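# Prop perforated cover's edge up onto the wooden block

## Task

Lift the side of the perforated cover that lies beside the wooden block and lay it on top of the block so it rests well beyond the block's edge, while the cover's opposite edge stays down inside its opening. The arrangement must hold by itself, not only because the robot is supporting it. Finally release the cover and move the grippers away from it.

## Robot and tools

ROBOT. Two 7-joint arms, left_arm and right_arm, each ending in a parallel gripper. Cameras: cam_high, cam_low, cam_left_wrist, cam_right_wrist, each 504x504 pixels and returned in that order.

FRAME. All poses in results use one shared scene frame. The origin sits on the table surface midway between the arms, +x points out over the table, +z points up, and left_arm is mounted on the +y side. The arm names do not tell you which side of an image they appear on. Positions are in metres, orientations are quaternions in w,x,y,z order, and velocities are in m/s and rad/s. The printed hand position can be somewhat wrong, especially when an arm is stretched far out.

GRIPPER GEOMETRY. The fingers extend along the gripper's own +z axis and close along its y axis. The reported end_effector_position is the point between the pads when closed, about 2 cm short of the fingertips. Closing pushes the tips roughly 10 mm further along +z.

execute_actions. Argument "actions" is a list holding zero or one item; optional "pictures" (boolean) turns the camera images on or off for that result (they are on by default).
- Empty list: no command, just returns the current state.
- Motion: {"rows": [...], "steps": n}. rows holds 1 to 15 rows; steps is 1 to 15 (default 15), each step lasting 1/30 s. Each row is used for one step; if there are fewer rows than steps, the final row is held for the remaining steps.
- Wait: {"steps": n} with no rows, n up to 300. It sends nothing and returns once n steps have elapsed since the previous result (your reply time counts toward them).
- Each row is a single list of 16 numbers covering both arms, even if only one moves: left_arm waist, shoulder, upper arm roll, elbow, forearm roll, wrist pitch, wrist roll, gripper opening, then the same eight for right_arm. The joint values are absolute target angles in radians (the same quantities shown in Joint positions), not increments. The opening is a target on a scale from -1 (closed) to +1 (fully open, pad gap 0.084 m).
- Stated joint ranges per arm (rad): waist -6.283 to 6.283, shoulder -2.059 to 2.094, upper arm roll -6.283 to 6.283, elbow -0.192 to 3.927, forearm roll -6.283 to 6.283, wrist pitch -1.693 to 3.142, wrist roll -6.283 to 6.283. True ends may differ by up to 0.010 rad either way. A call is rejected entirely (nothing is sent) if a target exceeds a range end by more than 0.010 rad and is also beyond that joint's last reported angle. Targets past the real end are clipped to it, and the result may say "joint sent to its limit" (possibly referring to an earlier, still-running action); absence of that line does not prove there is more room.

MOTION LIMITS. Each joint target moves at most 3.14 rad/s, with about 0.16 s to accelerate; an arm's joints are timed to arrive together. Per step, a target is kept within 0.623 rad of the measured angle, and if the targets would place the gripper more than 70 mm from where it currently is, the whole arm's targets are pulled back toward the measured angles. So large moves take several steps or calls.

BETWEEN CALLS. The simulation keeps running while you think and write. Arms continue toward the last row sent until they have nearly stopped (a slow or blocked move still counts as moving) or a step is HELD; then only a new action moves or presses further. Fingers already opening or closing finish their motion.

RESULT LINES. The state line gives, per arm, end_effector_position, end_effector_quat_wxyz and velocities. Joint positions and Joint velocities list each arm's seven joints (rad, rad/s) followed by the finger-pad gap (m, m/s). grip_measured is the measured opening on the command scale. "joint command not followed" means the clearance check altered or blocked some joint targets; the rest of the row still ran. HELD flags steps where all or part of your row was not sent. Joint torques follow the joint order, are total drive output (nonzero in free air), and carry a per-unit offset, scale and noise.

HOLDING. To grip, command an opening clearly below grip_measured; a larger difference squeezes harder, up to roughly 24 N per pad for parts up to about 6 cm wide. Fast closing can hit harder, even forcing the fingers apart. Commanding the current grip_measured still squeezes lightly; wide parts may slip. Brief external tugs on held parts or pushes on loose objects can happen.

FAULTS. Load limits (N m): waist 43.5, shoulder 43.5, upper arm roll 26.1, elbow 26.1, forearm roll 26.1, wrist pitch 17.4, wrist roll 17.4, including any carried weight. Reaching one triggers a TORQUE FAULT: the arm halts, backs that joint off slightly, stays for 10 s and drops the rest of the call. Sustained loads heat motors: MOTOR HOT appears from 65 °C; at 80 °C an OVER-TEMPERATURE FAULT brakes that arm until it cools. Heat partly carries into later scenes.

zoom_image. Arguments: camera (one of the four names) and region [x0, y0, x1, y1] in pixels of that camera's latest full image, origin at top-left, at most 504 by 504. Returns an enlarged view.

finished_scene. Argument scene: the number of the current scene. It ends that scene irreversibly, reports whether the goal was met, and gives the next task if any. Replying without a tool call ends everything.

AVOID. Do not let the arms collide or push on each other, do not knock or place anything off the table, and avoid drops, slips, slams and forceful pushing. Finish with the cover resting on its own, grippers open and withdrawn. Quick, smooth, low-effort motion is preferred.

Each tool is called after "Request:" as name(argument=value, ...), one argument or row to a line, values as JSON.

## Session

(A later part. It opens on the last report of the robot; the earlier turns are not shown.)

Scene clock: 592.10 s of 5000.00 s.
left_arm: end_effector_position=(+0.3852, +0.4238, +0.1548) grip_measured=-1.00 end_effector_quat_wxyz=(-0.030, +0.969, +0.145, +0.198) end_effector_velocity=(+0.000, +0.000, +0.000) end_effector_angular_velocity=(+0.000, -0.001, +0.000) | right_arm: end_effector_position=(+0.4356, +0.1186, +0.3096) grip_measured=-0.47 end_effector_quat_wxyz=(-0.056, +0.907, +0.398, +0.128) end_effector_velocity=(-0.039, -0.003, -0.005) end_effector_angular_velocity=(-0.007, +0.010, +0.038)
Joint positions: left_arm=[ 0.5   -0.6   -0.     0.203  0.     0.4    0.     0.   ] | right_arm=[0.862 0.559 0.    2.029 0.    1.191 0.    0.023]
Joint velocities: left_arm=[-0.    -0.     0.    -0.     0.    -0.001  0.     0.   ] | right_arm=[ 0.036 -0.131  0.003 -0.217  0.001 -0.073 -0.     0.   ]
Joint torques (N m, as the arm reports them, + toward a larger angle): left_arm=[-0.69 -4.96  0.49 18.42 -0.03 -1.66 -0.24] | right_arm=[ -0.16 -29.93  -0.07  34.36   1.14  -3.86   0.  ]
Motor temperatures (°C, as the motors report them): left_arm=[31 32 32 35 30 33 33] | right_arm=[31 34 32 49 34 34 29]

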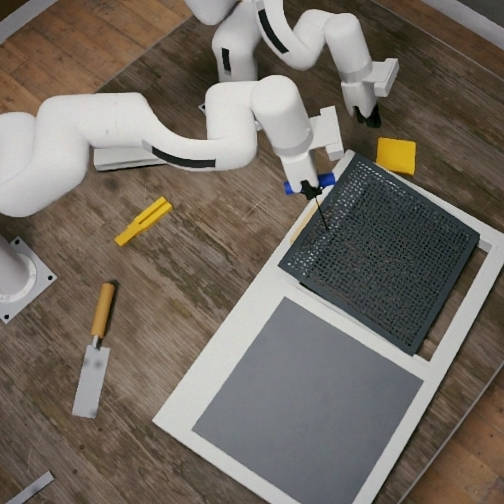

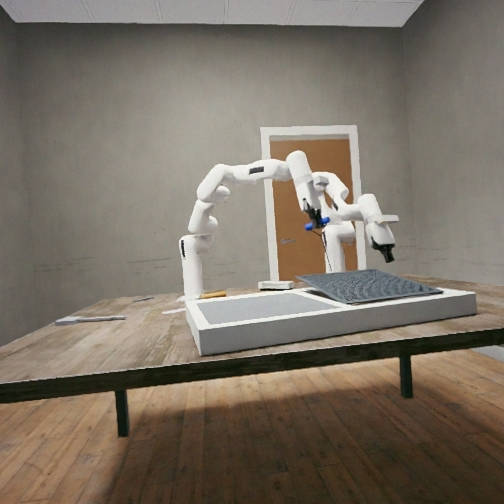

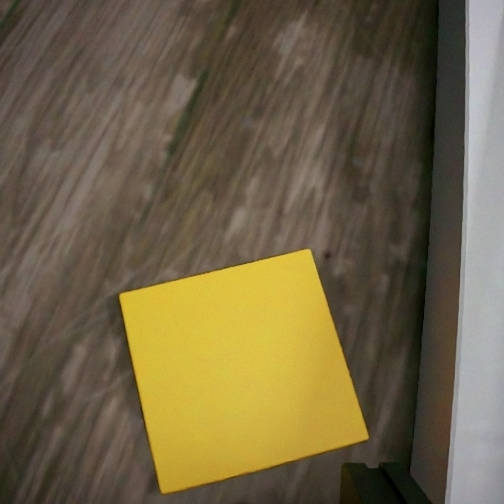

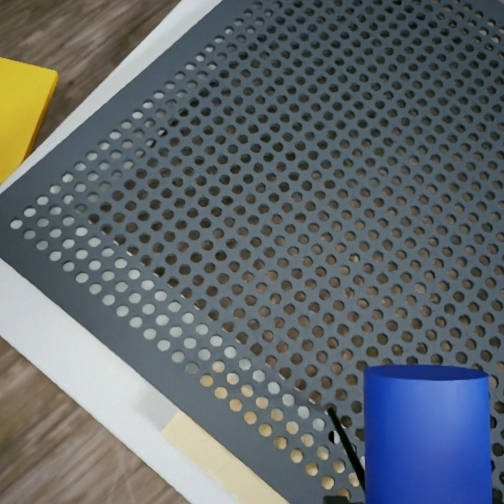

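Request:
execute_actions(
  actions=[
    {"rows":[[0.5,-0.6,0,0.203,0,0.4,0,-1,0.863,0.555,0,2.021,0,1.186,0,-1],[0.5,-0.6,0,0.203,0,0.4,0,-1,0.862,0.559,0,2.026,0,1.187,0,-1],[0.5,-0.6,0,0.203,0,0.4,0,-1,0.861,0.563,0,2.031,0,1.188,0,-1],[0.5,-0.6,0,0.203,0,0.4,0,-1,0.860,0.567,0,2.036,0,1.189,0,-1],[0.5,-0.6,0,0.203,0,0.4,0,-1,0.859,0.571,0,2.041,0,1.190,0,-1],[0.5,-0.6,0,0.203,0,0.4,0,-1,0.859,0.572,0,2.039,0,1.187,0,-1],[0.5,-0.6,0,0.203,0,0.4,0,-1,0.859,0.572,0,2.036,0,1.184,0,-1],[0.5,-0.6,0,0.203,0,0.4,0,-1,0.859,0.5715,0,2.033,0,1.1815,0,-1],[0.5,-0.6,0,0.203,0,0.4,0,-1,0.859,0.571,0,2.030,0,1.179,0,-1],[0.5,-0.6,0,0.203,0,0.4,0,-1,0.859,0.571,0,2.027,0,1.176,0,-1],[0.5,-0.6,0,0.203,0,0.4,0,-1,0.859,0.5705,0,2.024,0,1.1735,0,-1],[0.5,-0.6,0,0.203,0,0.4,0,-1,0.859,0.570,0,2.021,0,1.171,0,-1],[0.5,-0.6,0,0.203,0,0.4,0,-1,0.859,0.5697,0,2.0177,0,1.168,0,-1],[0.5,-0.6,0,0.203,0,0.4,0,-1,0.859,0.5693,0,2.014,0,1.165,0,-1],[0.5,-0.6,0,0.203,0,0.4,0,-1,0.859,0.5689,0,2.0107,0,1.162,0,-1]],"steps":15},
  ],
  pictures=false,
)

Request:
execute_actions(
  actions=[
    {"rows":[[0.5,-0.6,0,0.203,0,0.4,0,-1,0.859,0.5685,0,2.007,0,1.1587,0,-1],[0.5,-0.6,0,0.203,0,0.4,0,-1,0.859,0.5685,0,2.007,0,1.1587,0,-1],[0.5,-0.6,0,0.203,0,0.4,0,-1,0.859,0.5681,0,2.0036,0,1.1556,0,-1],[0.5,-0.6,0,0.203,0,0.4,0,-1,0.859,0.5681,0,2.0036,0,1.1556,0,-1],[0.5,-0.6,0,0.203,0,0.4,0,-1,0.859,0.5677,0,2.000,0,1.1525,0,-1],[0.5,-0.6,0,0.203,0,0.4,0,-1,0.859,0.5677,0,2.000,0,1.1525,0,-1],[0.5,-0.6,0,0.203,0,0.4,0,-1,0.859,0.5673,0,1.9966,0,1.1494,0,-1]],"steps":15},
  ],
)

Scene clock: 631.10 s of 5000.00 s.
left_arm: end_effector_position=(+0.3852, +0.4238, +0.1548) grip_measured=-1.00 end_effector_quat_wxyz=(-0.030, +0.969, +0.145, +0.198) end_effector_velocity=(+0.000, +0.000, +0.000) end_effector_angular_velocity=(+0.000, +0.000, -0.000) | right_arm: end_effector_position=(+0.4398, +0.1203, +0.3040) grip_measured=-0.47 end_effector_quat_wxyz=(-0.057, +0.907, +0.397, +0.131) end_effector_velocity=(+0.005, +0.003, -0.005) end_effector_angular_velocity=(+0.029, -0.033, -0.001)
Joint positions: left_arm=[ 0.5   -0.6    0.     0.203 -0.     0.4    0.     0.   ] | right_arm=[ 0.859  0.568  0.     2.024  0.     1.169 -0.     0.023]
Joint velocities: left_arm=[-0.    -0.     0.     0.001  0.     0.001  0.     0.   ] | right_arm=[-0.    -0.026 -0.002 -0.074 -0.003 -0.092 -0.    -0.   ]
Joint torques (N m, as the arm reports them, + toward a larger angle): left_arm=[-0.75 -5.11  0.59 18.13 -0.01 -1.66  0.03] | right_arm=[ -1.28 -25.72  -1.2   26.56   0.47  -2.97  -0.01]
Motor temperatures (°C, as the motors report them): left_arm=[31 32 32 35 30 33 33] | right_arm=[31 33 32 50 34 34 29]
Steps of this call (steps 1 to 30: the robot went on to your last target; steps 31 to 90: nothing new was sent; then 35.50 s passed at rest; steps 91 to 105: all 15 steps of this action). Readings (joint positions):
91: left_arm=[0.500 -0.600 -0.000 0.203 0.000 0.400 -0.000] | right_arm=[0.864 0.550 0.000 2.016 -0.000 1.185 -0.000]
92: left_arm=[0.500 -0.600 0.000 0.203 -0.000 0.400 -0.000] | right_arm=[0.864 0.551 0.000 2.017 0.000 1.185 -0.000]
94: left_arm=[0.500 -0.600 -0.000 0.203 -0.000 0.400 0.000] | right_arm=[0.863 0.556 0.000 2.023 0.000 1.187 0.000]
98: left_arm=[0.500 -0.600 -0.000 0.203 0.000 0.400 -0.000] | right_arm=[0.860 0.569 0.000 2.036 0.000 1.187 0.000]
105: the state above

Scene clock: 631.60 s of 5000.00 s.
left_arm: end_effector_position=(+0.3852, +0.4238, +0.1548) grip_measured=-1.00 end_effector_quat_wxyz=(-0.030, +0.969, +0.145, +0.198) end_effector_velocity=(-0.000, +0.000, +0.000) end_effector_angular_velocity=(-0.000, -0.001, +0.001) | right_arm: end_effector_position=(+0.4409, +0.1208, +0.3011) grip_measured=-0.47 end_effector_quat_wxyz=(-0.059, +0.906, +0.396, +0.135) end_effector_velocity=(-0.001, -0.001, -0.004) end_effector_angular_velocity=(-0.006, +0.006, -0.000)
Joint positions: left_arm=[ 0.5   -0.6    0.     0.203 -0.     0.4   -0.     0.   ] | right_arm=[ 0.859  0.562 -0.     2.004 -0.     1.147 -0.     0.023]
Joint velocities: left_arm=[ 0.001 -0.     0.    -0.    -0.    -0.    -0.     0.   ] | right_arm=[ 0.     0.001 -0.    -0.006  0.001  0.001 -0.     0.   ]
Joint torques (N m, as the arm reports them, + toward a larger angle): left_arm=[-0.41 -4.84  0.35 18.2   0.11 -1.24 -0.19] | right_arm=[-0.82 -9.4  -0.72  5.98  0.82  1.15  0.02]
Motor temperatures (°C, as the motors report them): left_arm=[31 32 32 35 30 33 33] | right_arm=[31 33 32 49 34 34 29]
Steps of this call (steps 1 to 15: all 15 steps of this action). Readings (joint positions):
1: left_arm=[0.500 -0.600 0.000 0.203 0.000 0.400 -0.000] | right_arm=[0.859 0.567 0.000 2.021 0.000 1.166 -0.000]
2: left_arm=[0.500 -0.600 0.000 0.203 0.000 0.400 -0.000] | right_arm=[0.859 0.566 0.000 2.019 0.000 1.163 -0.000]
4: left_arm=[0.500 -0.600 -0.000 0.203 -0.000 0.400 -0.000] | right_arm=[0.859 0.564 -0.000 2.015 -0.000 1.158 -0.000]
8: left_arm=[0.500 -0.600 -0.000 0.203 -0.000 0.400 -0.000] | right_arm=[0.859 0.563 -0.000 2.008 -0.000 1.151 -0.000]
15: the state above

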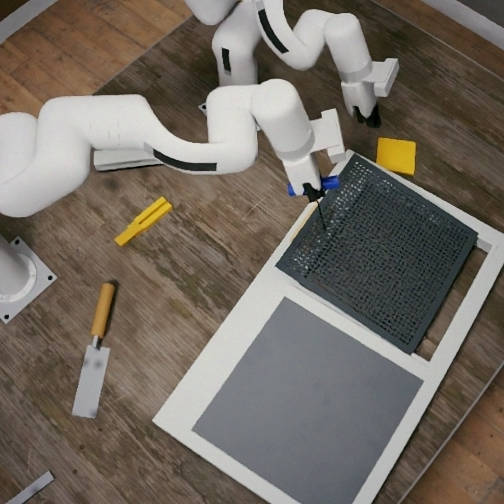

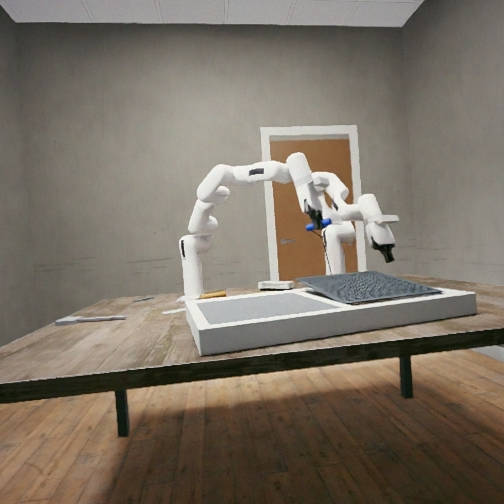

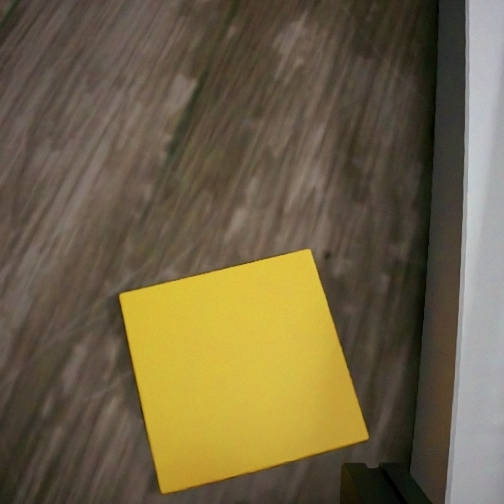

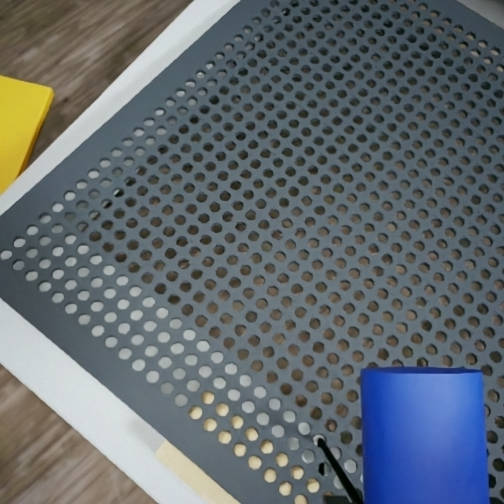

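Tip is on the block; lift back up.

Request:
execute_actions(
  actions=[
    {"rows":[[0.5,-0.6,0,0.203,0,0.4,0,-1,0.859,0.570,0,2.02,0,1.17,0,-1],[0.5,-0.6,0,0.203,0,0.4,0,-1,0.859,0.570,0,2.02,0,1.17,0,-1],[0.5,-0.6,0,0.203,0,0.4,0,-1,0.859,0.572,0,2.035,0,1.183,0,-1],[0.5,-0.6,0,0.203,0,0.4,0,-1,0.859,0.572,0,2.035,0,1.183,0,-1],[0.5,-0.6,0,0.203,0,0.4,0,-1,0.859,0.572,0,2.035,0,1.183,0,-1],[0.5,-0.6,0,0.203,0,0.4,0,-1,0.859,0.575,0,2.055,0,1.20,0,-1]],"steps":15},
  ],
)

Scene clock: 645.50 s of 5000.00 s.
left_arm: end_effector_position=(+0.3852, +0.4238, +0.1548) grip_measured=-1.00 end_effector_quat_wxyz=(-0.030, +0.969, +0.145, +0.198) end_effector_velocity=(-0.000, -0.000, -0.000) end_effector_angular_velocity=(-0.000, +0.001, -0.000) | right_arm: end_effector_position=(+0.4384, +0.1185, +0.3032) grip_measured=-0.47 end_effector_quat_wxyz=(-0.053, +0.908, +0.397, +0.122) end_effector_velocity=(-0.000, +0.000, +0.005) end_effector_angular_velocity=(+0.004, -0.004, +0.001)
Joint positions: left_arm=[ 0.5   -0.6   -0.     0.203  0.     0.4    0.     0.   ] | right_arm=[ 0.859  0.58  -0.     2.049  0.     1.202  0.     0.023]
Joint velocities: left_arm=[ 0.     0.001 -0.     0.    -0.     0.    -0.     0.   ] | right_arm=[ 0.001 -0.003  0.     0.007 -0.     0.004 -0.    -0.   ]
Joint torques (N m, as the arm reports them, + toward a larger angle): left_arm=[-0.69 -5.09  0.44 17.81 -0.11 -1.88 -0.37] | right_arm=[ -0.4  -24.98  -0.51  24.73   0.84  -1.77   0.05]
Motor temperatures (°C, as the motors report them): left_arm=[31 32 32 35 30 33 33] | right_arm=[31 32 32 44 34 33 29]
Steps of this call (steps 1 to 15: the robot went on to your last target; steps 16 to 90: nothing new was sent; then 10.40 s passed at rest; steps 91 to 105: all 15 steps of this action). Readings (joint positions):
91: left_arm=[0.500 -0.600 -0.000 0.203 -0.000 0.400 0.000] | right_arm=[0.859 0.564 -0.000 2.006 0.000 1.150 -0.000]
92: left_arm=[0.500 -0.600 0.000 0.203 0.000 0.400 0.000] | right_arm=[0.859 0.565 -0.000 2.010 0.000 1.154 -0.000]
94: left_arm=[0.500 -0.600 0.000 0.203 0.000 0.400 0.000] | right_arm=[0.859 0.568 -0.000 2.020 -0.000 1.167 -0.000]
98: left_arm=[0.500 -0.600 0.000 0.203 0.000 0.400 -0.000] | right_arm=[0.859 0.576 -0.000 2.039 -0.000 1.191 0.000]
105: the state above

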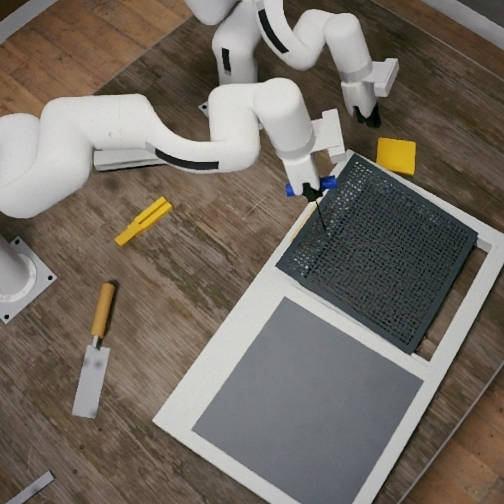

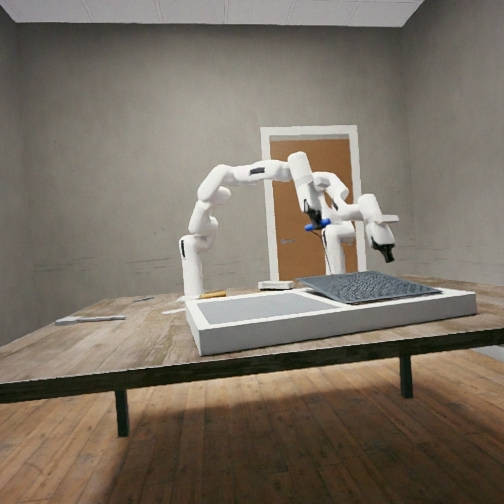

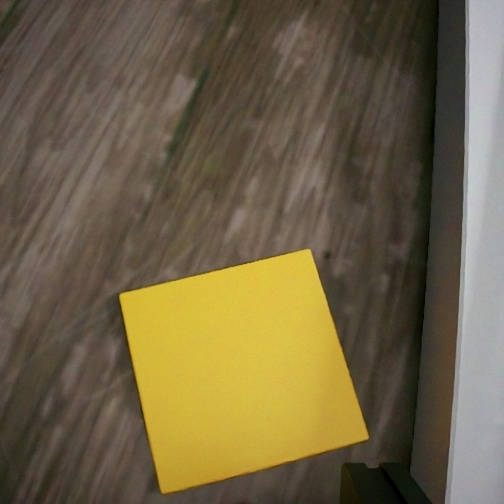

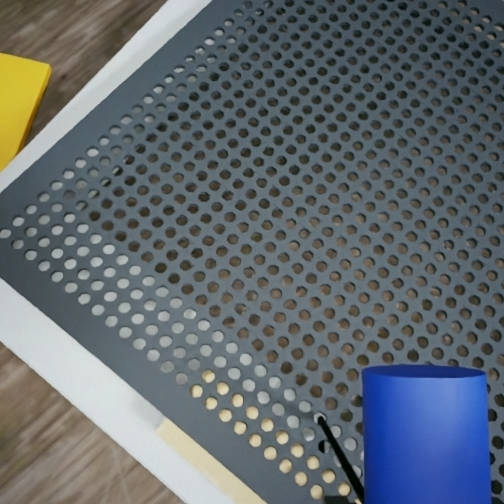

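Request:
execute_actions(
  actions=[
    {"rows":[[0.5,-0.6,0,0.203,0,0.4,0,-1,0.859,0.575,0,2.055,0,1.20,-0.04,-1],[0.5,-0.6,0,0.203,0,0.4,0,-1,0.859,0.575,0,2.055,0,1.20,-0.08,-1],[0.5,-0.6,0,0.203,0,0.4,0,-1,0.859,0.575,0,2.055,0,1.20,-0.12,-1],[0.5,-0.6,0,0.203,0,0.4,0,-1,0.859,0.575,0,2.055,0,1.20,-0.16,-1],[0.5,-0.6,0,0.203,0,0.4,0,-1,0.859,0.575,0,2.055,0,1.20,-0.2,-1],[0.5,-0.6,0,0.203,0,0.4,0,-1,0.859,0.575,0,2.055,0,1.20,-0.24,-1],[0.5,-0.6,0,0.203,0,0.4,0,-1,0.859,0.575,0,2.055,0,1.20,-0.28,-1],[0.5,-0.6,0,0.203,0,0.4,0,-1,0.859,0.575,0,2.055,0,1.20,-0.32,-1],[0.5,-0.6,0,0.203,0,0.4,0,-1,0.859,0.575,0,2.055,0,1.20,-0.36,-1],[0.5,-0.6,0,0.203,0,0.4,0,-1,0.859,0.575,0,2.055,0,1.20,-0.4,-1],[0.5,-0.6,0,0.203,0,0.4,0,-1,0.859,0.575,0,2.055,0,1.20,-0.45,-1]],"steps":15},
  ],
)

Scene clock: 664.97 s of 5000.00 s.
left_arm: end_effector_position=(+0.3852, +0.4238, +0.1548) grip_measured=-1.00 end_effector_quat_wxyz=(-0.030, +0.969, +0.145, +0.198) end_effector_velocity=(-0.000, -0.000, -0.000) end_effector_angular_velocity=(+0.000, +0.001, -0.000) | right_arm: end_effector_position=(+0.4388, +0.1200, +0.3098) grip_measured=-0.47 end_effector_quat_wxyz=(-0.028, +0.804, +0.578, +0.137) end_effector_velocity=(+0.003, -0.003, -0.000) end_effector_angular_velocity=(-0.097, -0.105, +0.476)
Joint positions: left_arm=[ 0.5   -0.6   -0.     0.203  0.     0.4   -0.     0.   ] | right_arm=[ 0.859  0.575  0.001  2.055  0.     1.2   -0.421  0.023]
Joint velocities: left_arm=[-0.     0.001 -0.     0.     0.     0.    -0.     0.   ] | right_arm=[-0.003  0.    -0.004  0.    -0.001  0.001 -0.502 -0.   ]
Joint torques (N m, as the arm reports them, + toward a larger angle): left_arm=[-0.7  -5.06  0.38 17.81  0.34 -1.77 -0.27] | right_arm=[ -1.22 -30.78  -1.3   33.25   0.43  -4.07   0.79]
Motor temperatures (°C, as the motors report them): left_arm=[31 32 32 35 30 33 33] | right_arm=[31 33 32 48 34 33 29]
Steps of this call (steps 1 to 15: the robot went on to your last target; steps 16 to 90: nothing new was sent; then 15.97 s passed at rest; steps 91 to 105: all 15 steps of this action). Readings (joint positions):
91: left_arm=[0.500 -0.600 -0.000 0.203 0.000 0.400 0.000] | right_arm=[0.859 0.575 0.000 2.055 0.000 1.200 -0.001]
92: left_arm=[0.500 -0.600 0.000 0.203 -0.000 0.400 -0.000] | right_arm=[0.859 0.575 0.000 2.055 0.000 1.200 -0.008]
94: left_arm=[0.500 -0.600 -0.000 0.203 -0.000 0.400 0.000] | right_arm=[0.859 0.575 0.000 2.055 0.000 1.200 -0.045]
98: left_arm=[0.500 -0.600 -0.000 0.203 -0.000 0.400 -0.000] | right_arm=[0.859 0.575 0.001 2.055 0.000 1.200 -0.175]
105: the state above

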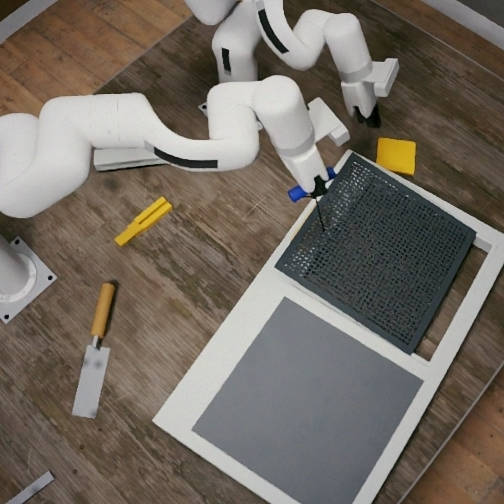

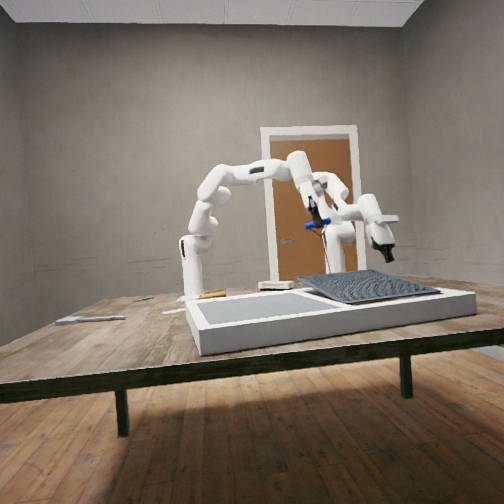

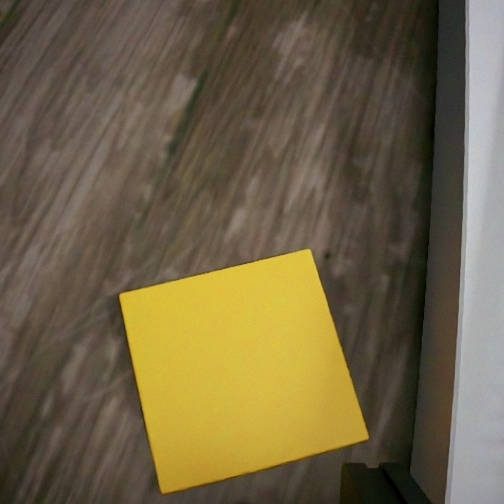

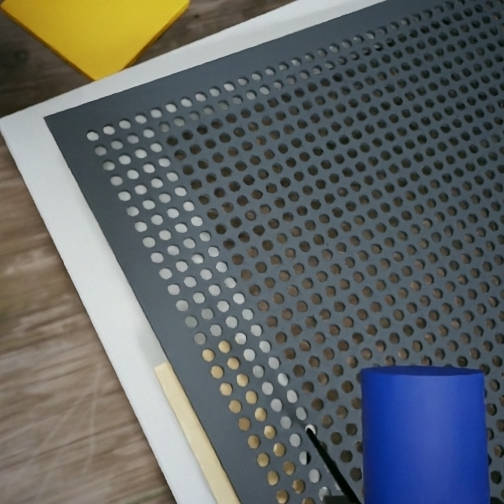

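Request:
execute_actions(
  actions=[
    {"rows":[[0.5,-0.6,0,0.203,0,0.4,0,-1,0.859,0.575,0,2.055,0,1.20,-0.5,-1],[0.5,-0.6,0,0.203,0,0.4,0,-1,0.859,0.575,0,2.055,0,1.20,-0.55,-1],[0.5,-0.6,0,0.203,0,0.4,0,-1,0.859,0.575,0,2.055,0,1.20,-0.6,-1],[0.5,-0.6,0,0.203,0,0.4,0,-1,0.859,0.575,0,2.055,0,1.20,-0.65,-1],[0.5,-0.6,0,0.203,0,0.4,0,-1,0.859,0.5745,0,2.051,0,1.1965,-0.65,-1],[0.5,-0.6,0,0.203,0,0.4,0,-1,0.859,0.574,0,2.048,0,1.194,-0.65,-1],[0.5,-0.6,0,0.203,0,0.4,0,-1,0.859,0.5735,0,2.045,0,1.1915,-0.65,-1],[0.5,-0.6,0,0.203,0,0.4,0,-1,0.859,0.573,0,2.042,0,1.189,-0.65,-1],[0.5,-0.6,0,0.203,0,0.4,0,-1,0.859,0.5725,0,2.039,0,1.1865,-0.65,-1],[0.5,-0.6,0,0.203,0,0.4,0,-1,0.859,0.572,0,2.036,0,1.184,-0.65,-1],[0.5,-0.6,0,0.203,0,0.4,0,-1,0.859,0.5715,0,2.033,0,1.1815,-0.65,-1],[0.5,-0.6,0,0.203,0,0.4,0,-1,0.859,0.571,0,2.030,0,1.179,-0.65,-1],[0.5,-0.6,0,0.203,0,0.4,0,-1,0.859,0.571,0,2.027,0,1.176,-0.65,-1],[0.5,-0.6,0,0.203,0,0.4,0,-1,0.859,0.5705,0,2.024,0,1.1735,-0.65,-1],[0.5,-0.6,0,0.203,0,0.4,0,-1,0.859,0.570,0,2.021,0,1.171,-0.65,-1]],"steps":15},
  ],
  pictures=false,
)

Request:
execute_actions(
  actions=[
    {"steps":20},
  ],
)

Scene clock: 694.90 s of 5000.00 s.
left_arm: end_effector_position=(+0.3852, +0.4238, +0.1548) grip_measured=-1.00 end_effector_quat_wxyz=(-0.030, +0.969, +0.145, +0.198) end_effector_velocity=(-0.000, -0.000, -0.000) end_effector_angular_velocity=(-0.000, +0.001, -0.001) | right_arm: end_effector_position=(+0.4393, +0.1195, +0.3027) grip_measured=-0.47 end_effector_quat_wxyz=(-0.012, +0.733, +0.666, +0.139) end_effector_velocity=(+0.002, -0.000, -0.022) end_effector_angular_velocity=(+0.003, -0.007, +0.006)
Joint positions: left_arm=[ 0.5   -0.6   -0.     0.203  0.     0.4    0.     0.   ] | right_arm=[ 0.859  0.571  0.     2.029 -0.     1.179 -0.649  0.023]
Joint velocities: left_arm=[-0.001 -0.    -0.    -0.    -0.     0.001 -0.     0.   ] | right_arm=[-0.001 -0.013 -0.001 -0.086 -0.    -0.079 -0.008 -0.   ]
Joint torques (N m, as the arm reports them, + toward a larger angle): left_arm=[-0.26 -5.27  0.7  18.41  0.03 -1.43 -0.18] | right_arm=[ -0.96 -30.96  -1.26  33.58   0.55  -4.21   0.1 ]
Motor temperatures (°C, as the motors report them): left_arm=[31 32 32 35 30 33 33] | right_arm=[31 33 32 50 34 34 29]
Steps of this call (steps 1 to 30: the robot went on to your last target; steps 31 to 90: nothing new was sent; then 26.43 s passed at rest; steps 91 to 105: all 15 steps of this action). Readings (joint positions):
91: left_arm=[0.500 -0.600 -0.000 0.203 -0.000 0.400 0.000] | right_arm=[0.859 0.575 0.000 2.055 0.000 1.200 -0.451]
92: left_arm=[0.500 -0.600 -0.000 0.203 0.000 0.400 -0.000] | right_arm=[0.859 0.575 0.000 2.055 0.000 1.200 -0.458]
94: left_arm=[0.500 -0.600 -0.000 0.203 0.000 0.400 -0.000] | right_arm=[0.859 0.575 -0.000 2.055 -0.000 1.200 -0.503]
98: left_arm=[0.500 -0.600 -0.000 0.203 0.000 0.400 -0.000] | right_arm=[0.859 0.574 -0.000 2.051 -0.000 1.196 -0.621]
105: the state above

Scene clock: 695.57 s of 5000.00 s.
left_arm: end_effector_position=(+0.3852, +0.4238, +0.1548) grip_measured=-1.00 end_effector_quat_wxyz=(-0.030, +0.969, +0.145, +0.198) end_effector_velocity=(-0.000, -0.000, +0.000) end_effector_angular_velocity=(-0.000, -0.000, +0.000) | right_arm: end_effector_position=(+0.4394, +0.1196, +0.3007) grip_measured=-0.47 end_effector_quat_wxyz=(-0.012, +0.733, +0.666, +0.139) end_effector_velocity=(+0.001, -0.001, +0.001) end_effector_angular_velocity=(+0.001, -0.001, -0.001)
Joint positions: left_arm=[ 0.5   -0.6    0.     0.203  0.     0.4    0.     0.   ] | right_arm=[ 0.859  0.57  -0.     2.021 -0.     1.171 -0.65   0.023]
Joint velocities: left_arm=[-0.    -0.001  0.    -0.001  0.     0.    -0.     0.   ] | right_arm=[-0.001 -0.001  0.    -0.    -0.     0.     0.     0.   ]
Joint torques (N m, as the arm reports them, + toward a larger angle): left_arm=[-0.57 -5.26  0.56 18.13  0.19 -1.6  -0.24] | right_arm=[ -1.23 -30.84  -1.24  33.42   0.56  -4.1   -0.05]
Motor temperatures (°C, as the motors report them): left_arm=[31 32 32 35 30 33 33] | right_arm=[31 33 32 50 34 34 29]
Steps of this call (steps 1 to 15: the robot went on to your last target; steps 16 to 20: nothing new was sent). Readings (joint positions):
1: left_arm=[0.500 -0.600 0.000 0.203 -0.000 0.400 0.000] | right_arm=[0.859 0.571 -0.000 2.027 -0.000 1.176 -0.650]
2: left_arm=[0.500 -0.600 0.000 0.203 -0.000 0.400 0.000] | right_arm=[0.859 0.571 -0.000 2.024 -0.000 1.174 -0.650]
4: left_arm=[0.500 -0.600 -0.000 0.203 -0.000 0.400 0.000] | right_arm=[0.859 0.570 -0.000 2.022 -0.000 1.172 -0.650]
8: left_arm=[0.500 -0.600 0.000 0.203 0.000 0.400 0.000] | right_arm=[0.859 0.570 -0.000 2.021 -0.000 1.171 -0.650]
20: the state above
All arms were judged still, so your last target was given up. Only a new action makes them travel on or press farther. Fingers that are still opening or closing keep moving.

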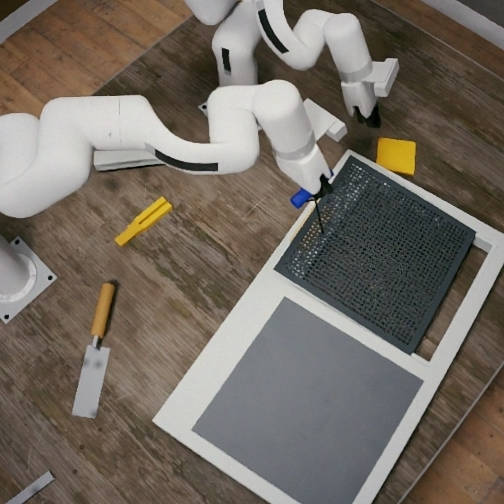

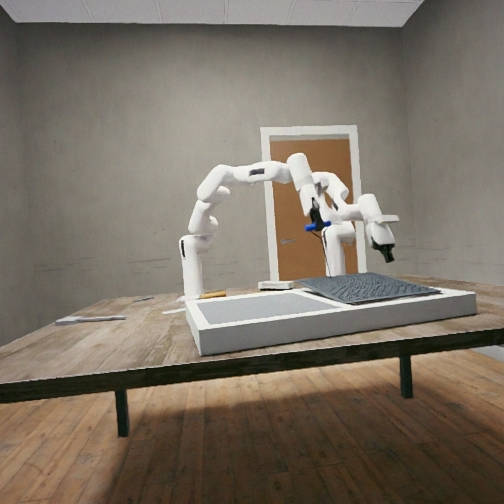

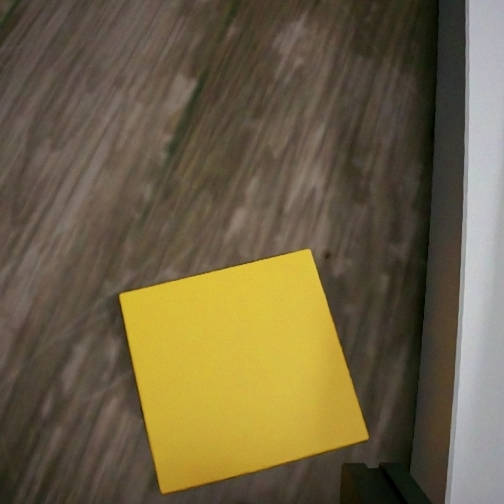

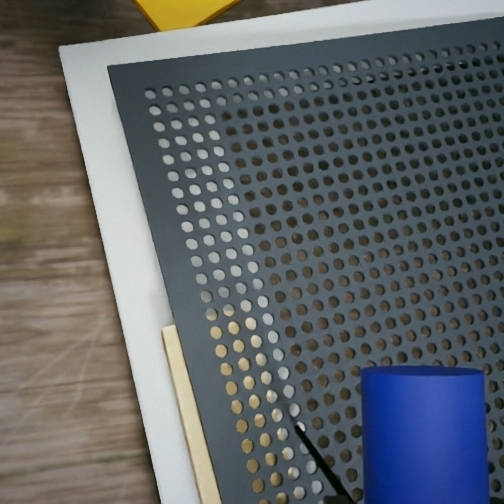

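Clear now. Continue down.

Request:
execute_actions(
  actions=[
    {"rows":[[0.5,-0.6,0,0.203,0,0.4,0,-1,0.859,0.5697,0,2.0177,0,1.168,-0.68,-1],[0.5,-0.6,0,0.203,0,0.4,0,-1,0.859,0.5697,0,2.0177,0,1.168,-0.71,-1],[0.5,-0.6,0,0.203,0,0.4,0,-1,0.859,0.5693,0,2.014,0,1.165,-0.74,-1],[0.5,-0.6,0,0.203,0,0.4,0,-1,0.859,0.5693,0,2.014,0,1.165,-0.75,-1],[0.5,-0.6,0,0.203,0,0.4,0,-1,0.859,0.5689,0,2.0107,0,1.162,-0.75,-1],[0.5,-0.6,0,0.203,0,0.4,0,-1,0.859,0.5689,0,2.0107,0,1.162,-0.75,-1],[0.5,-0.6,0,0.203,0,0.4,0,-1,0.859,0.5685,0,2.007,0,1.1587,-0.75,-1],[0.5,-0.6,0,0.203,0,0.4,0,-1,0.859,0.5685,0,2.007,0,1.1587,-0.75,-1],[0.5,-0.6,0,0.203,0,0.4,0,-1,0.859,0.5681,0,2.0036,0,1.1556,-0.75,-1],[0.5,-0.6,0,0.203,0,0.4,0,-1,0.859,0.5681,0,2.0036,0,1.1556,-0.75,-1],[0.5,-0.6,0,0.203,0,0.4,0,-1,0.859,0.5677,0,2.000,0,1.1525,-0.75,-1],[0.5,-0.6,0,0.203,0,0.4,0,-1,0.859,0.5677,0,2.000,0,1.1525,-0.75,-1],[0.5,-0.6,0,0.203,0,0.4,0,-1,0.859,0.5673,0,1.9966,0,1.1494,-0.75,-1],[0.5,-0.6,0,0.203,0,0.4,0,-1,0.859,0.5673,0,1.9966,0,1.1494,-0.75,-1],[0.5,-0.6,0,0.203,0,0.4,0,-1,0.859,0.5669,0,1.993,0,1.1463,-0.75,-1]],"steps":15},
  ],
  pictures=false,
)

Request:
execute_actions(
  actions=[
    {"steps":20},
  ],
)

Scene clock: 718.33 s of 5000.00 s.
left_arm: end_effector_position=(+0.3852, +0.4238, +0.1548) grip_measured=-1.00 end_effector_quat_wxyz=(-0.030, +0.969, +0.145, +0.198) end_effector_velocity=(-0.000, +0.000, -0.001) end_effector_angular_velocity=(-0.000, +0.001, +0.000) | right_arm: end_effector_position=(+0.4401, +0.1202, +0.2977) grip_measured=-0.47 end_effector_quat_wxyz=(-0.005, +0.699, +0.701, +0.143) end_effector_velocity=(+0.007, -0.002, -0.009) end_effector_angular_velocity=(+0.010, -0.015, -0.006)
Joint positions: left_arm=[ 0.5   -0.6   -0.     0.203 -0.     0.4   -0.     0.   ] | right_arm=[ 0.859  0.565 -0.     2.002 -0.     1.151 -0.75   0.023]
Joint velocities: left_arm=[ 0.     0.     0.    -0.001  0.     0.     0.     0.   ] | right_arm=[-0.004 -0.008 -0.005 -0.044 -0.001 -0.053 -0.003 -0.   ]
Joint torques (N m, as the arm reports them, + toward a larger angle): left_arm=[-0.77 -5.45  0.89 18.13  0.35 -1.55  0.02] | right_arm=[ -0.88 -24.95  -1.09  25.78   0.58  -2.9    0.07]
Motor temperatures (°C, as the motors report them): left_arm=[31 32 32 35 30 33 33] | right_arm=[31 34 32 50 34 34 29]
Steps of this call (steps 1 to 90: nothing new was sent; then 19.27 s passed at rest; steps 91 to 105: all 15 steps of this action). Readings (joint positions):
91: left_arm=[0.500 -0.600 -0.000 0.203 -0.000 0.400 -0.000] | right_arm=[0.859 0.570 0.000 2.021 0.000 1.171 -0.651]
92: left_arm=[0.500 -0.600 -0.000 0.203 -0.000 0.400 0.000] | right_arm=[0.859 0.570 0.000 2.020 0.000 1.170 -0.657]
94: left_arm=[0.500 -0.600 0.000 0.203 0.000 0.400 0.000] | right_arm=[0.859 0.570 -0.000 2.019 -0.000 1.169 -0.686]
98: left_arm=[0.500 -0.600 -0.000 0.203 0.000 0.400 -0.000] | right_arm=[0.859 0.568 -0.000 2.013 0.000 1.162 -0.741]
105: the state above

Scene clock: 719.00 s of 5000.00 s.
left_arm: end_effector_position=(+0.3852, +0.4238, +0.1548) grip_measured=-1.00 end_effector_quat_wxyz=(-0.030, +0.969, +0.145, +0.198) end_effector_velocity=(+0.000, +0.001, +0.000) end_effector_angular_velocity=(+0.001, -0.002, +0.001) | right_arm: end_effector_position=(+0.4396, +0.1196, +0.2926) grip_measured=-0.47 end_effector_quat_wxyz=(-0.005, +0.699, +0.702, +0.139) end_effector_velocity=(-0.000, -0.000, -0.002) end_effector_angular_velocity=(-0.003, +0.003, -0.000)
Joint positions: left_arm=[ 0.5   -0.6   -0.     0.203  0.     0.4   -0.     0.   ] | right_arm=[ 0.859  0.567 -0.     1.993 -0.     1.146 -0.75   0.023]
Joint velocities: left_arm=[ 0.001  0.001 -0.     0.001  0.    -0.002  0.     0.   ] | right_arm=[ 0.     0.003 -0.    -0.     0.     0.001  0.     0.   ]
Joint torques (N m, as the arm reports them, + toward a larger angle): left_arm=[-0.79 -5.5   0.64 18.08 -0.06 -1.72 -0.26] | right_arm=[ -0.7  -24.41  -0.63  25.4    0.73  -2.44   0.08]
Motor temperatures (°C, as the motors report them): left_arm=[31 32 32 35 30 33 33] | right_arm=[31 34 32 50 34 34 29]
Steps of this call (steps 1 to 15: the robot went on to your last target; steps 16 to 20: nothing new was sent). Readings (joint positions):
1: left_arm=[0.500 -0.600 -0.000 0.203 -0.000 0.400 0.000] | right_arm=[0.859 0.565 -0.000 2.001 -0.000 1.149 -0.750]
2: left_arm=[0.500 -0.600 0.000 0.203 0.000 0.400 0.000] | right_arm=[0.859 0.565 -0.000 1.999 -0.000 1.148 -0.750]
4: left_arm=[0.500 -0.600 0.000 0.203 0.000 0.400 0.000] | right_arm=[0.859 0.565 -0.000 1.996 -0.000 1.146 -0.750]
8: left_arm=[0.500 -0.600 -0.000 0.203 -0.000 0.400 0.000] | right_arm=[0.859 0.566 -0.000 1.994 -0.000 1.146 -0.750]
20: the state above
All arms were judged still, so your last target was given up. Only a new action makes them travel on or press farther. Fingers that are still opening or closing keep moving.

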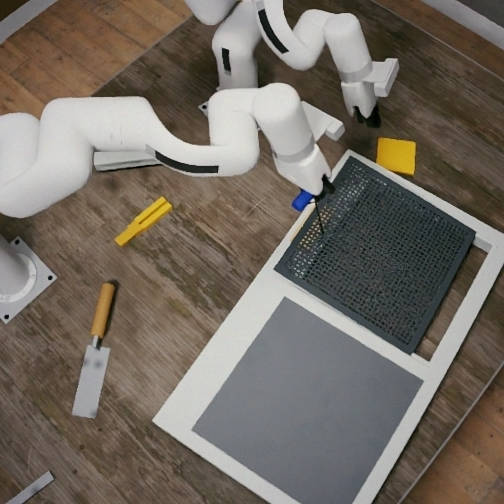

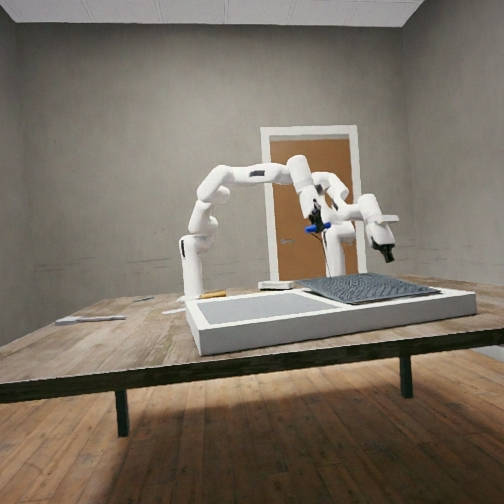

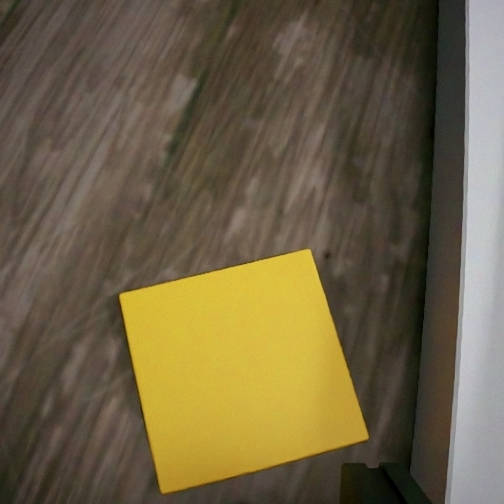

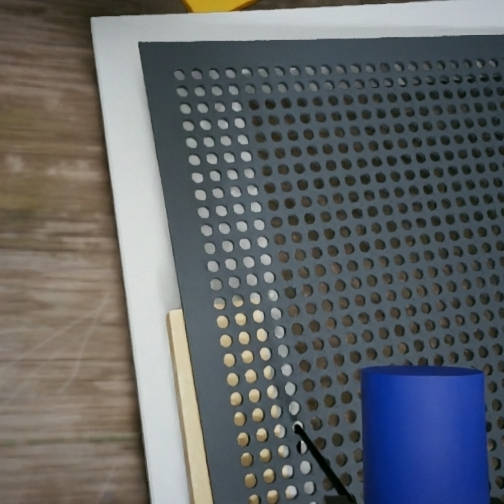

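Request:
execute_actions(
  actions=[
    {"rows":[[0.5,-0.6,0,0.203,0,0.4,0,-1,0.859,0.5498,0,1.9617,0,1.1232,-0.75,-1],[0.5,-0.6,0,0.203,0,0.4,0,-1,0.859,0.533,0,1.9311,0,1.1006,-0.75,-1],[0.5,-0.6,0,0.203,0,0.4,0,-1,0.859,0.5006,0,1.8715,0,1.0559,-0.75,-1],[0.5,-0.6,0,0.203,0,0.4,0,-1,0.859,0.4697,0,1.8143,0,1.0121,-0.75,-1],[0.5,-0.6,0,0.203,0,0.4,0,-1,0.859,0.4403,0,1.7594,0,0.9691,-0.75,-1],[0.5,-0.6,0,0.203,0,0.4,0,-1,0.859,0.4124,0,1.7069,0,0.927,-0.75,-1],[0.5,-0.6,0,0.203,0,0.4,0,-1,0.859,0.386,0,1.6567,0,0.8857,-0.75,-1],[0.5,-0.6,0,0.203,0,0.4,0,-1,0.859,0.361,0,1.6089,0,0.8454,-0.75,-1],[0.5,-0.6,0,0.203,0,0.4,0,-1,0.859,0.3376,0,1.5635,0,0.8059,-0.75,-1],[0.5,-0.6,0,0.203,0,0.4,0,-1,0.859,0.3156,0,1.5204,0,0.7673,-0.75,-1],[0.5,-0.6,0,0.203,0,0.4,0,-1,0.859,0.2951,0,1.4796,0,0.7295,-0.75,-1],[0.5,-0.6,0,0.203,0,0.4,0,-1,0.859,0.2751,0,1.4386,0,0.691,-0.75,-1],[0.5,-0.6,0,0.203,0,0.4,0,-1,0.859,0.2561,0,1.3987,0,0.6526,-0.75,-1],[0.5,-0.6,0,0.203,0,0.4,0,-1,0.859,0.2379,0,1.3599,0,0.6145,-0.75,-1],[0.5,-0.6,0,0.203,0,0.4,0,-1,0.859,0.2205,0,1.3222,0,0.5767,-0.75,-1]],"steps":15},
  ],
  pictures=false,
)

Request:
execute_actions(
  actions=[
    {"rows":[[0.5,-0.6,0,0.203,0,0.4,0,-1,0.859,0.2041,0,1.2855,0,0.5389,-0.75,-1],[0.5,-0.6,0,0.203,0,0.4,0,-1,0.859,0.1885,0,1.2499,0,0.5014,-0.75,-1],[0.5,-0.6,0,0.203,0,0.4,0,-1,0.859,0.1739,0,1.2154,0,0.464,-0.75,-1],[0.5,-0.6,0,0.203,0,0.4,0,-1,0.859,0.1601,0,1.182,0,0.4269,-0.75,-1],[0.5,-0.6,0,0.203,0,0.4,0,-1,0.859,0.1471,0,1.1497,0,0.3901,-0.75,-1],[0.5,-0.6,0,0.203,0,0.4,0,-1,0.859,0.1351,0,1.1184,0,0.3533,-0.75,-1]],"steps":15},
  ],
)

Scene clock: 789.00 s of 5000.00 s.
left_arm: end_effector_position=(+0.3852, +0.4238, +0.1548) grip_measured=-1.00 end_effector_quat_wxyz=(-0.030, +0.969, +0.145, +0.198) end_effector_velocity=(+0.000, -0.001, +0.000) end_effector_angular_velocity=(+0.001, -0.000, -0.002) | right_arm: end_effector_position=(+0.4169, +0.0952, +0.2823) grip_measured=-0.47 end_effector_quat_wxyz=(-0.008, +0.687, +0.690, +0.227) end_effector_velocity=(-0.068, -0.074, -0.044) end_effector_angular_velocity=(+0.394, -0.363, -0.001)
Joint positions: left_arm=[ 0.5   -0.6    0.     0.203 -0.     0.4   -0.     0.   ] | right_arm=[ 0.859  0.294 -0.     1.477  0.     0.725 -0.75   0.023]
Joint velocities: left_arm=[-0.002 -0.001  0.     0.     0.001  0.001  0.     0.   ] | right_arm=[ 0.    -0.628 -0.001 -1.276  0.001 -1.184  0.     0.   ]
Joint torques (N m, as the arm reports them, + toward a larger angle): left_arm=[-0.86 -5.2   0.52 17.84  0.51 -1.69 -0.03] | right_arm=[ -0.6  -19.84  -0.54  25.72   0.77  -2.79   0.06]
Motor temperatures (°C, as the motors report them): left_arm=[31 32 32 35 30 34 33] | right_arm=[31 33 32 46 34 33 29]
Steps of this call (steps 1 to 90: nothing new was sent; then 66.50 s passed at rest; steps 91 to 105: all 15 steps of this action). Readings (joint positions):
91: left_arm=[0.500 -0.600 -0.000 0.203 0.000 0.400 0.000] | right_arm=[0.859 0.567 0.000 1.993 0.000 1.146 -0.750]
92: left_arm=[0.500 -0.600 -0.000 0.203 -0.000 0.400 0.000] | right_arm=[0.859 0.564 0.000 1.987 0.000 1.141 -0.750]
94: left_arm=[0.500 -0.600 0.000 0.203 -0.000 0.400 -0.000] | right_arm=[0.859 0.546 0.000 1.954 0.000 1.116 -0.750]
98: left_arm=[0.500 -0.600 0.000 0.203 -0.000 0.400 0.000] | right_arm=[0.859 0.463 0.000 1.801 0.000 1.000 -0.750]
105: the state above

Scene clock: 789.50 s of 5000.00 s.
left_arm: end_effector_position=(+0.3852, +0.4238, +0.1548) grip_measured=-1.00 end_effector_quat_wxyz=(-0.030, +0.969, +0.145, +0.198) end_effector_velocity=(-0.000, +0.000, -0.000) end_effector_angular_velocity=(+0.000, +0.000, +0.000) | right_arm: end_effector_position=(+0.3955, +0.0722, +0.2669) grip_measured=-0.47 end_effector_quat_wxyz=(-0.012, +0.671, +0.674, +0.310) end_effector_velocity=(-0.001, -0.000, -0.000) end_effector_angular_velocity=(+0.008, -0.008, +0.002)
Joint positions: left_arm=[ 0.5   -0.6   -0.     0.203  0.     0.4   -0.     0.   ] | right_arm=[ 0.859  0.136  0.     1.121  0.     0.355 -0.75   0.023]
Joint velocities: left_arm=[ 0. -0.  0. -0. -0.  0.  0.  0.] | right_arm=[ 0.002 -0.006 -0.    -0.015 -0.    -0.02   0.     0.   ]
Joint torques (N m, as the arm reports them, + toward a larger angle): left_arm=[-0.7  -4.58  0.5  18.21  0.15 -1.74 -0.19] | right_arm=[ -0.46 -17.8   -0.47  25.14   0.92  -2.89   0.15]
Motor temperatures (°C, as the motors report them): left_arm=[31 32 32 35 30 34 33] | right_arm=[31 33 32 46 34 33 29]
Steps of this call (steps 1 to 15: all 15 steps of this action). Readings (joint positions):
1: left_arm=[0.500 -0.600 -0.000 0.203 0.000 0.400 0.000] | right_arm=[0.859 0.274 -0.000 1.435 0.000 0.686 -0.750]
2: left_arm=[0.500 -0.600 -0.000 0.203 -0.000 0.400 -0.000] | right_arm=[0.859 0.255 -0.000 1.394 -0.000 0.646 -0.750]
4: left_arm=[0.500 -0.600 0.000 0.203 -0.000 0.400 -0.000] | right_arm=[0.859 0.219 -0.000 1.317 -0.000 0.569 -0.750]
8: left_arm=[0.500 -0.600 0.000 0.203 0.000 0.400 0.000] | right_arm=[0.859 0.160 -0.000 1.178 -0.000 0.421 -0.750]
15: the state above

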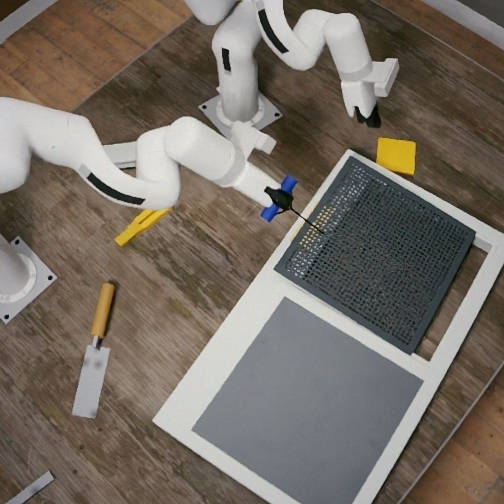

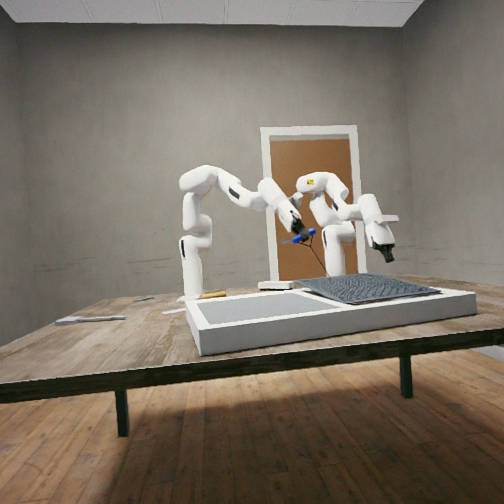

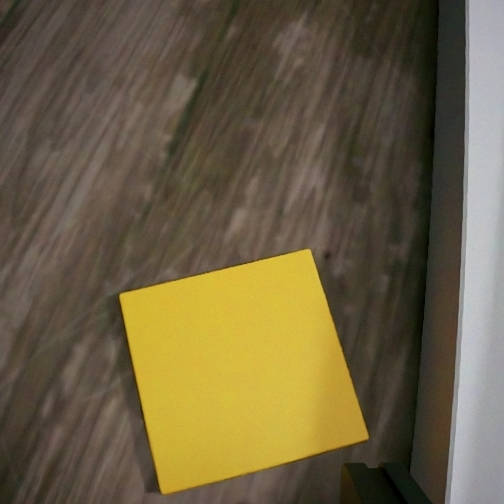

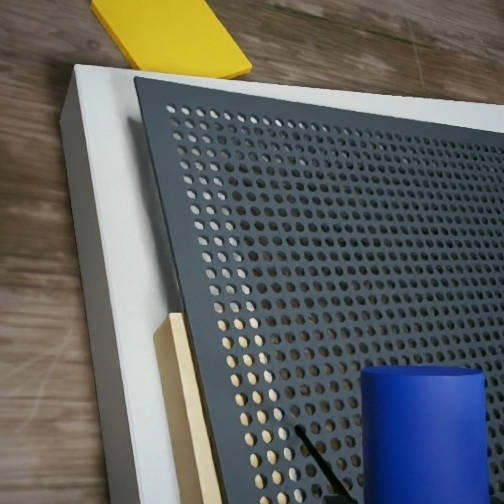

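Request:
execute_actions(
  actions=[
    {"rows":[[0.5,-0.6,0,0.203,0,0.4,0,-1,0.859,0.1351,0,1.1184,0,0.3533,-0.75,-0.45],[0.5,-0.6,0,0.203,0,0.4,0,-1,0.859,0.1351,0,1.1184,0,0.3533,-0.75,-0.45],[0.5,-0.6,0,0.203,0,0.4,0,-1,0.859,0.1351,0,1.1184,0,0.3533,-0.75,-0.42],[0.5,-0.6,0,0.203,0,0.4,0,-1,0.859,0.1351,0,1.1184,0,0.3533,-0.75,-0.39],[0.5,-0.6,0,0.203,0,0.4,0,-1,0.859,0.1351,0,1.1184,0,0.3533,-0.75,-0.36],[0.5,-0.6,0,0.203,0,0.4,0,-1,0.859,0.1351,0,1.1184,0,0.3533,-0.75,-0.33],[0.5,-0.6,0,0.203,0,0.4,0,-1,0.859,0.1351,0,1.1184,0,0.3533,-0.75,-0.28],[0.5,-0.6,0,0.203,0,0.4,0,-1,0.859,0.1351,0,1.1184,0,0.3533,-0.75,-0.22],[0.5,-0.6,0,0.203,0,0.4,0,-1,0.859,0.1351,0,1.1184,0,0.3533,-0.75,-0.15],[0.5,-0.6,0,0.203,0,0.4,0,-1,0.859,0.1351,0,1.1184,0,0.3533,-0.75,-0.08],[0.5,-0.6,0,0.203,0,0.4,0,-1,0.859,0.1351,0,1.1184,0,0.3533,-0.75,0]],"steps":15},
  ],
  pictures=false,
)

Request:
execute_actions(
  actions=[
    {"steps":20},
  ],
)

Scene clock: 807.87 s of 5000.00 s.
left_arm: end_effector_position=(+0.3852, +0.4238, +0.1548) grip_measured=-1.00 end_effector_quat_wxyz=(-0.030, +0.969, +0.145, +0.198) end_effector_velocity=(+0.000, +0.000, +0.000) end_effector_angular_velocity=(+0.001, -0.002, -0.000) | right_arm: end_effector_position=(+0.3953, +0.0718, +0.2666) grip_measured=-0.02 end_effector_quat_wxyz=(-0.012, +0.671, +0.674, +0.310) end_effector_velocity=(-0.000, -0.000, -0.001) end_effector_angular_velocity=(-0.001, +0.001, -0.000)
Joint positions: left_arm=[ 0.5   -0.6    0.     0.203  0.     0.4   -0.     0.   ] | right_arm=[ 0.859  0.135 -0.     1.118 -0.     0.353 -0.75   0.043]
Joint velocities: left_arm=[ 0.    -0.    -0.     0.     0.001 -0.001 -0.     0.   ] | right_arm=[ 0.     0.    -0.    -0.001  0.001  0.     0.     0.006]
Joint torques (N m, as the arm reports them, + toward a larger angle): left_arm=[-0.27 -5.58  0.39 17.95  0.13 -1.58 -0.09] | right_arm=[ -0.77 -17.64  -0.45  24.58   0.8   -2.7    0.08]
Motor temperatures (°C, as the motors report them): left_arm=[31 32 32 35 30 34 33] | right_arm=[31 32 32 46 34 33 29]
Steps of this call (steps 1 to 15: the robot went on to your last target; steps 16 to 90: nothing new was sent; then 14.87 s passed at rest; steps 91 to 105: all 15 steps of this action). Readings (joint positions):
91: left_arm=[0.500 -0.600 0.000 0.203 0.000 0.400 0.000] | right_arm=[0.859 0.135 -0.000 1.118 -0.000 0.353 -0.750]
92: left_arm=[0.500 -0.600 -0.000 0.203 -0.000 0.400 0.000] | right_arm=[0.859 0.135 0.000 1.118 -0.000 0.353 -0.750]
94: left_arm=[0.500 -0.600 -0.000 0.203 0.000 0.400 -0.000] | right_arm=[0.859 0.135 0.000 1.118 0.000 0.353 -0.750]
98: left_arm=[0.500 -0.600 -0.000 0.203 0.000 0.400 -0.000] | right_arm=[0.859 0.135 0.000 1.119 -0.000 0.353 -0.750]
105: the state above

Scene clock: 808.53 s of 5000.00 s.
left_arm: end_effector_position=(+0.3852, +0.4238, +0.1548) grip_measured=-1.00 end_effector_quat_wxyz=(-0.030, +0.969, +0.145, +0.198) end_effector_velocity=(+0.000, -0.001, -0.000) end_effector_angular_velocity=(+0.000, +0.000, -0.002) | right_arm: end_effector_position=(+0.3952, +0.0718, +0.2665) grip_measured=-0.01 end_effector_quat_wxyz=(-0.012, +0.671, +0.674, +0.310) end_effector_velocity=(-0.001, +0.000, +0.000) end_effector_angular_velocity=(-0.000, +0.001, +0.001)
Joint positions: left_arm=[ 0.5   -0.6   -0.     0.203  0.     0.4   -0.     0.   ] | right_arm=[ 0.859  0.135 -0.     1.118 -0.     0.353 -0.75   0.044]
Joint velocities: left_arm=[-0.002  0.     0.     0.     0.     0.     0.     0.   ] | right_arm=[ 0.001 -0.001 -0.     0.     0.     0.001  0.     0.   ]
Joint torques (N m, as the arm reports them, + toward a larger angle): left_arm=[-0.53 -4.84  0.38 18.38  0.26 -1.59 -0.27] | right_arm=[ -0.63 -17.59  -0.44  24.68   0.89  -2.7    0.04]
Motor temperatures (°C, as the motors report them): left_arm=[31 32 32 35 30 34 33] | right_arm=[31 32 32 46 34 33 29]
Steps of this call (steps 1 to 15: the robot went on to your last target; steps 16 to 20: nothing new was sent). Readings (joint positions):
1: left_arm=[0.500 -0.600 -0.000 0.203 0.000 0.400 -0.000] | right_arm=[0.859 0.135 -0.000 1.118 -0.000 0.353 -0.750]
2: left_arm=[0.500 -0.600 0.000 0.203 -0.000 0.400 -0.000] | right_arm=[0.859 0.135 -0.000 1.118 -0.000 0.353 -0.750]
4: left_arm=[0.500 -0.600 0.000 0.203 -0.000 0.400 0.000] | right_arm=[0.859 0.135 -0.000 1.118 -0.000 0.353 -0.750]
8: left_arm=[0.500 -0.600 0.000 0.203 0.000 0.400 -0.000] | right_arm=[0.859 0.135 -0.000 1.118 0.000 0.353 -0.750]
20: the state above
All arms were judged still, so your last target was given up. Only a new action makes them travel on or press farther. Fingers that are still opening or closing keep moving.

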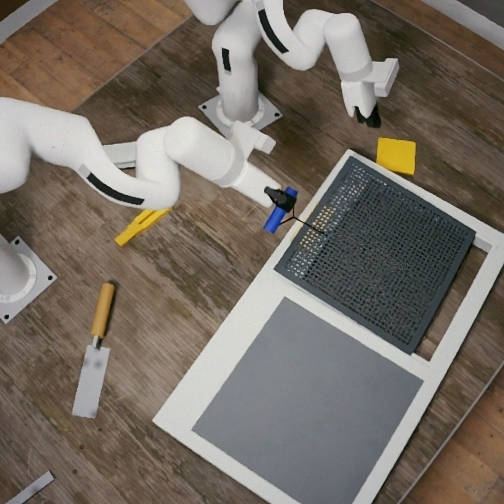

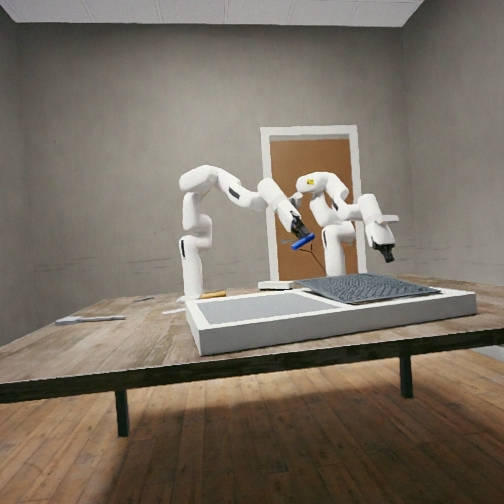

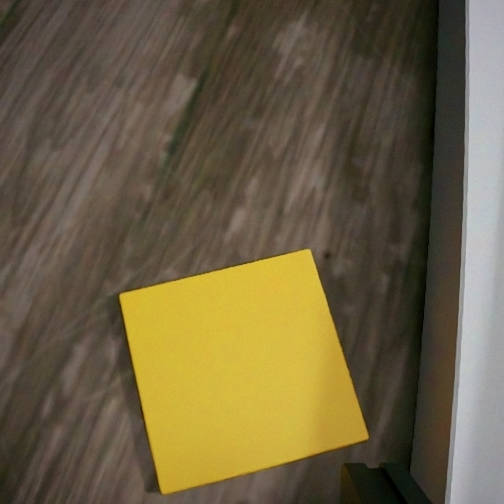

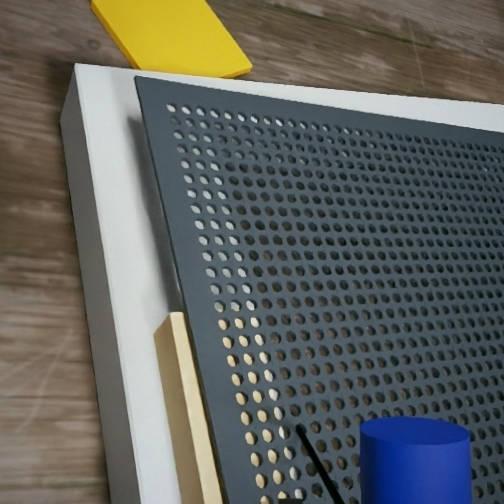

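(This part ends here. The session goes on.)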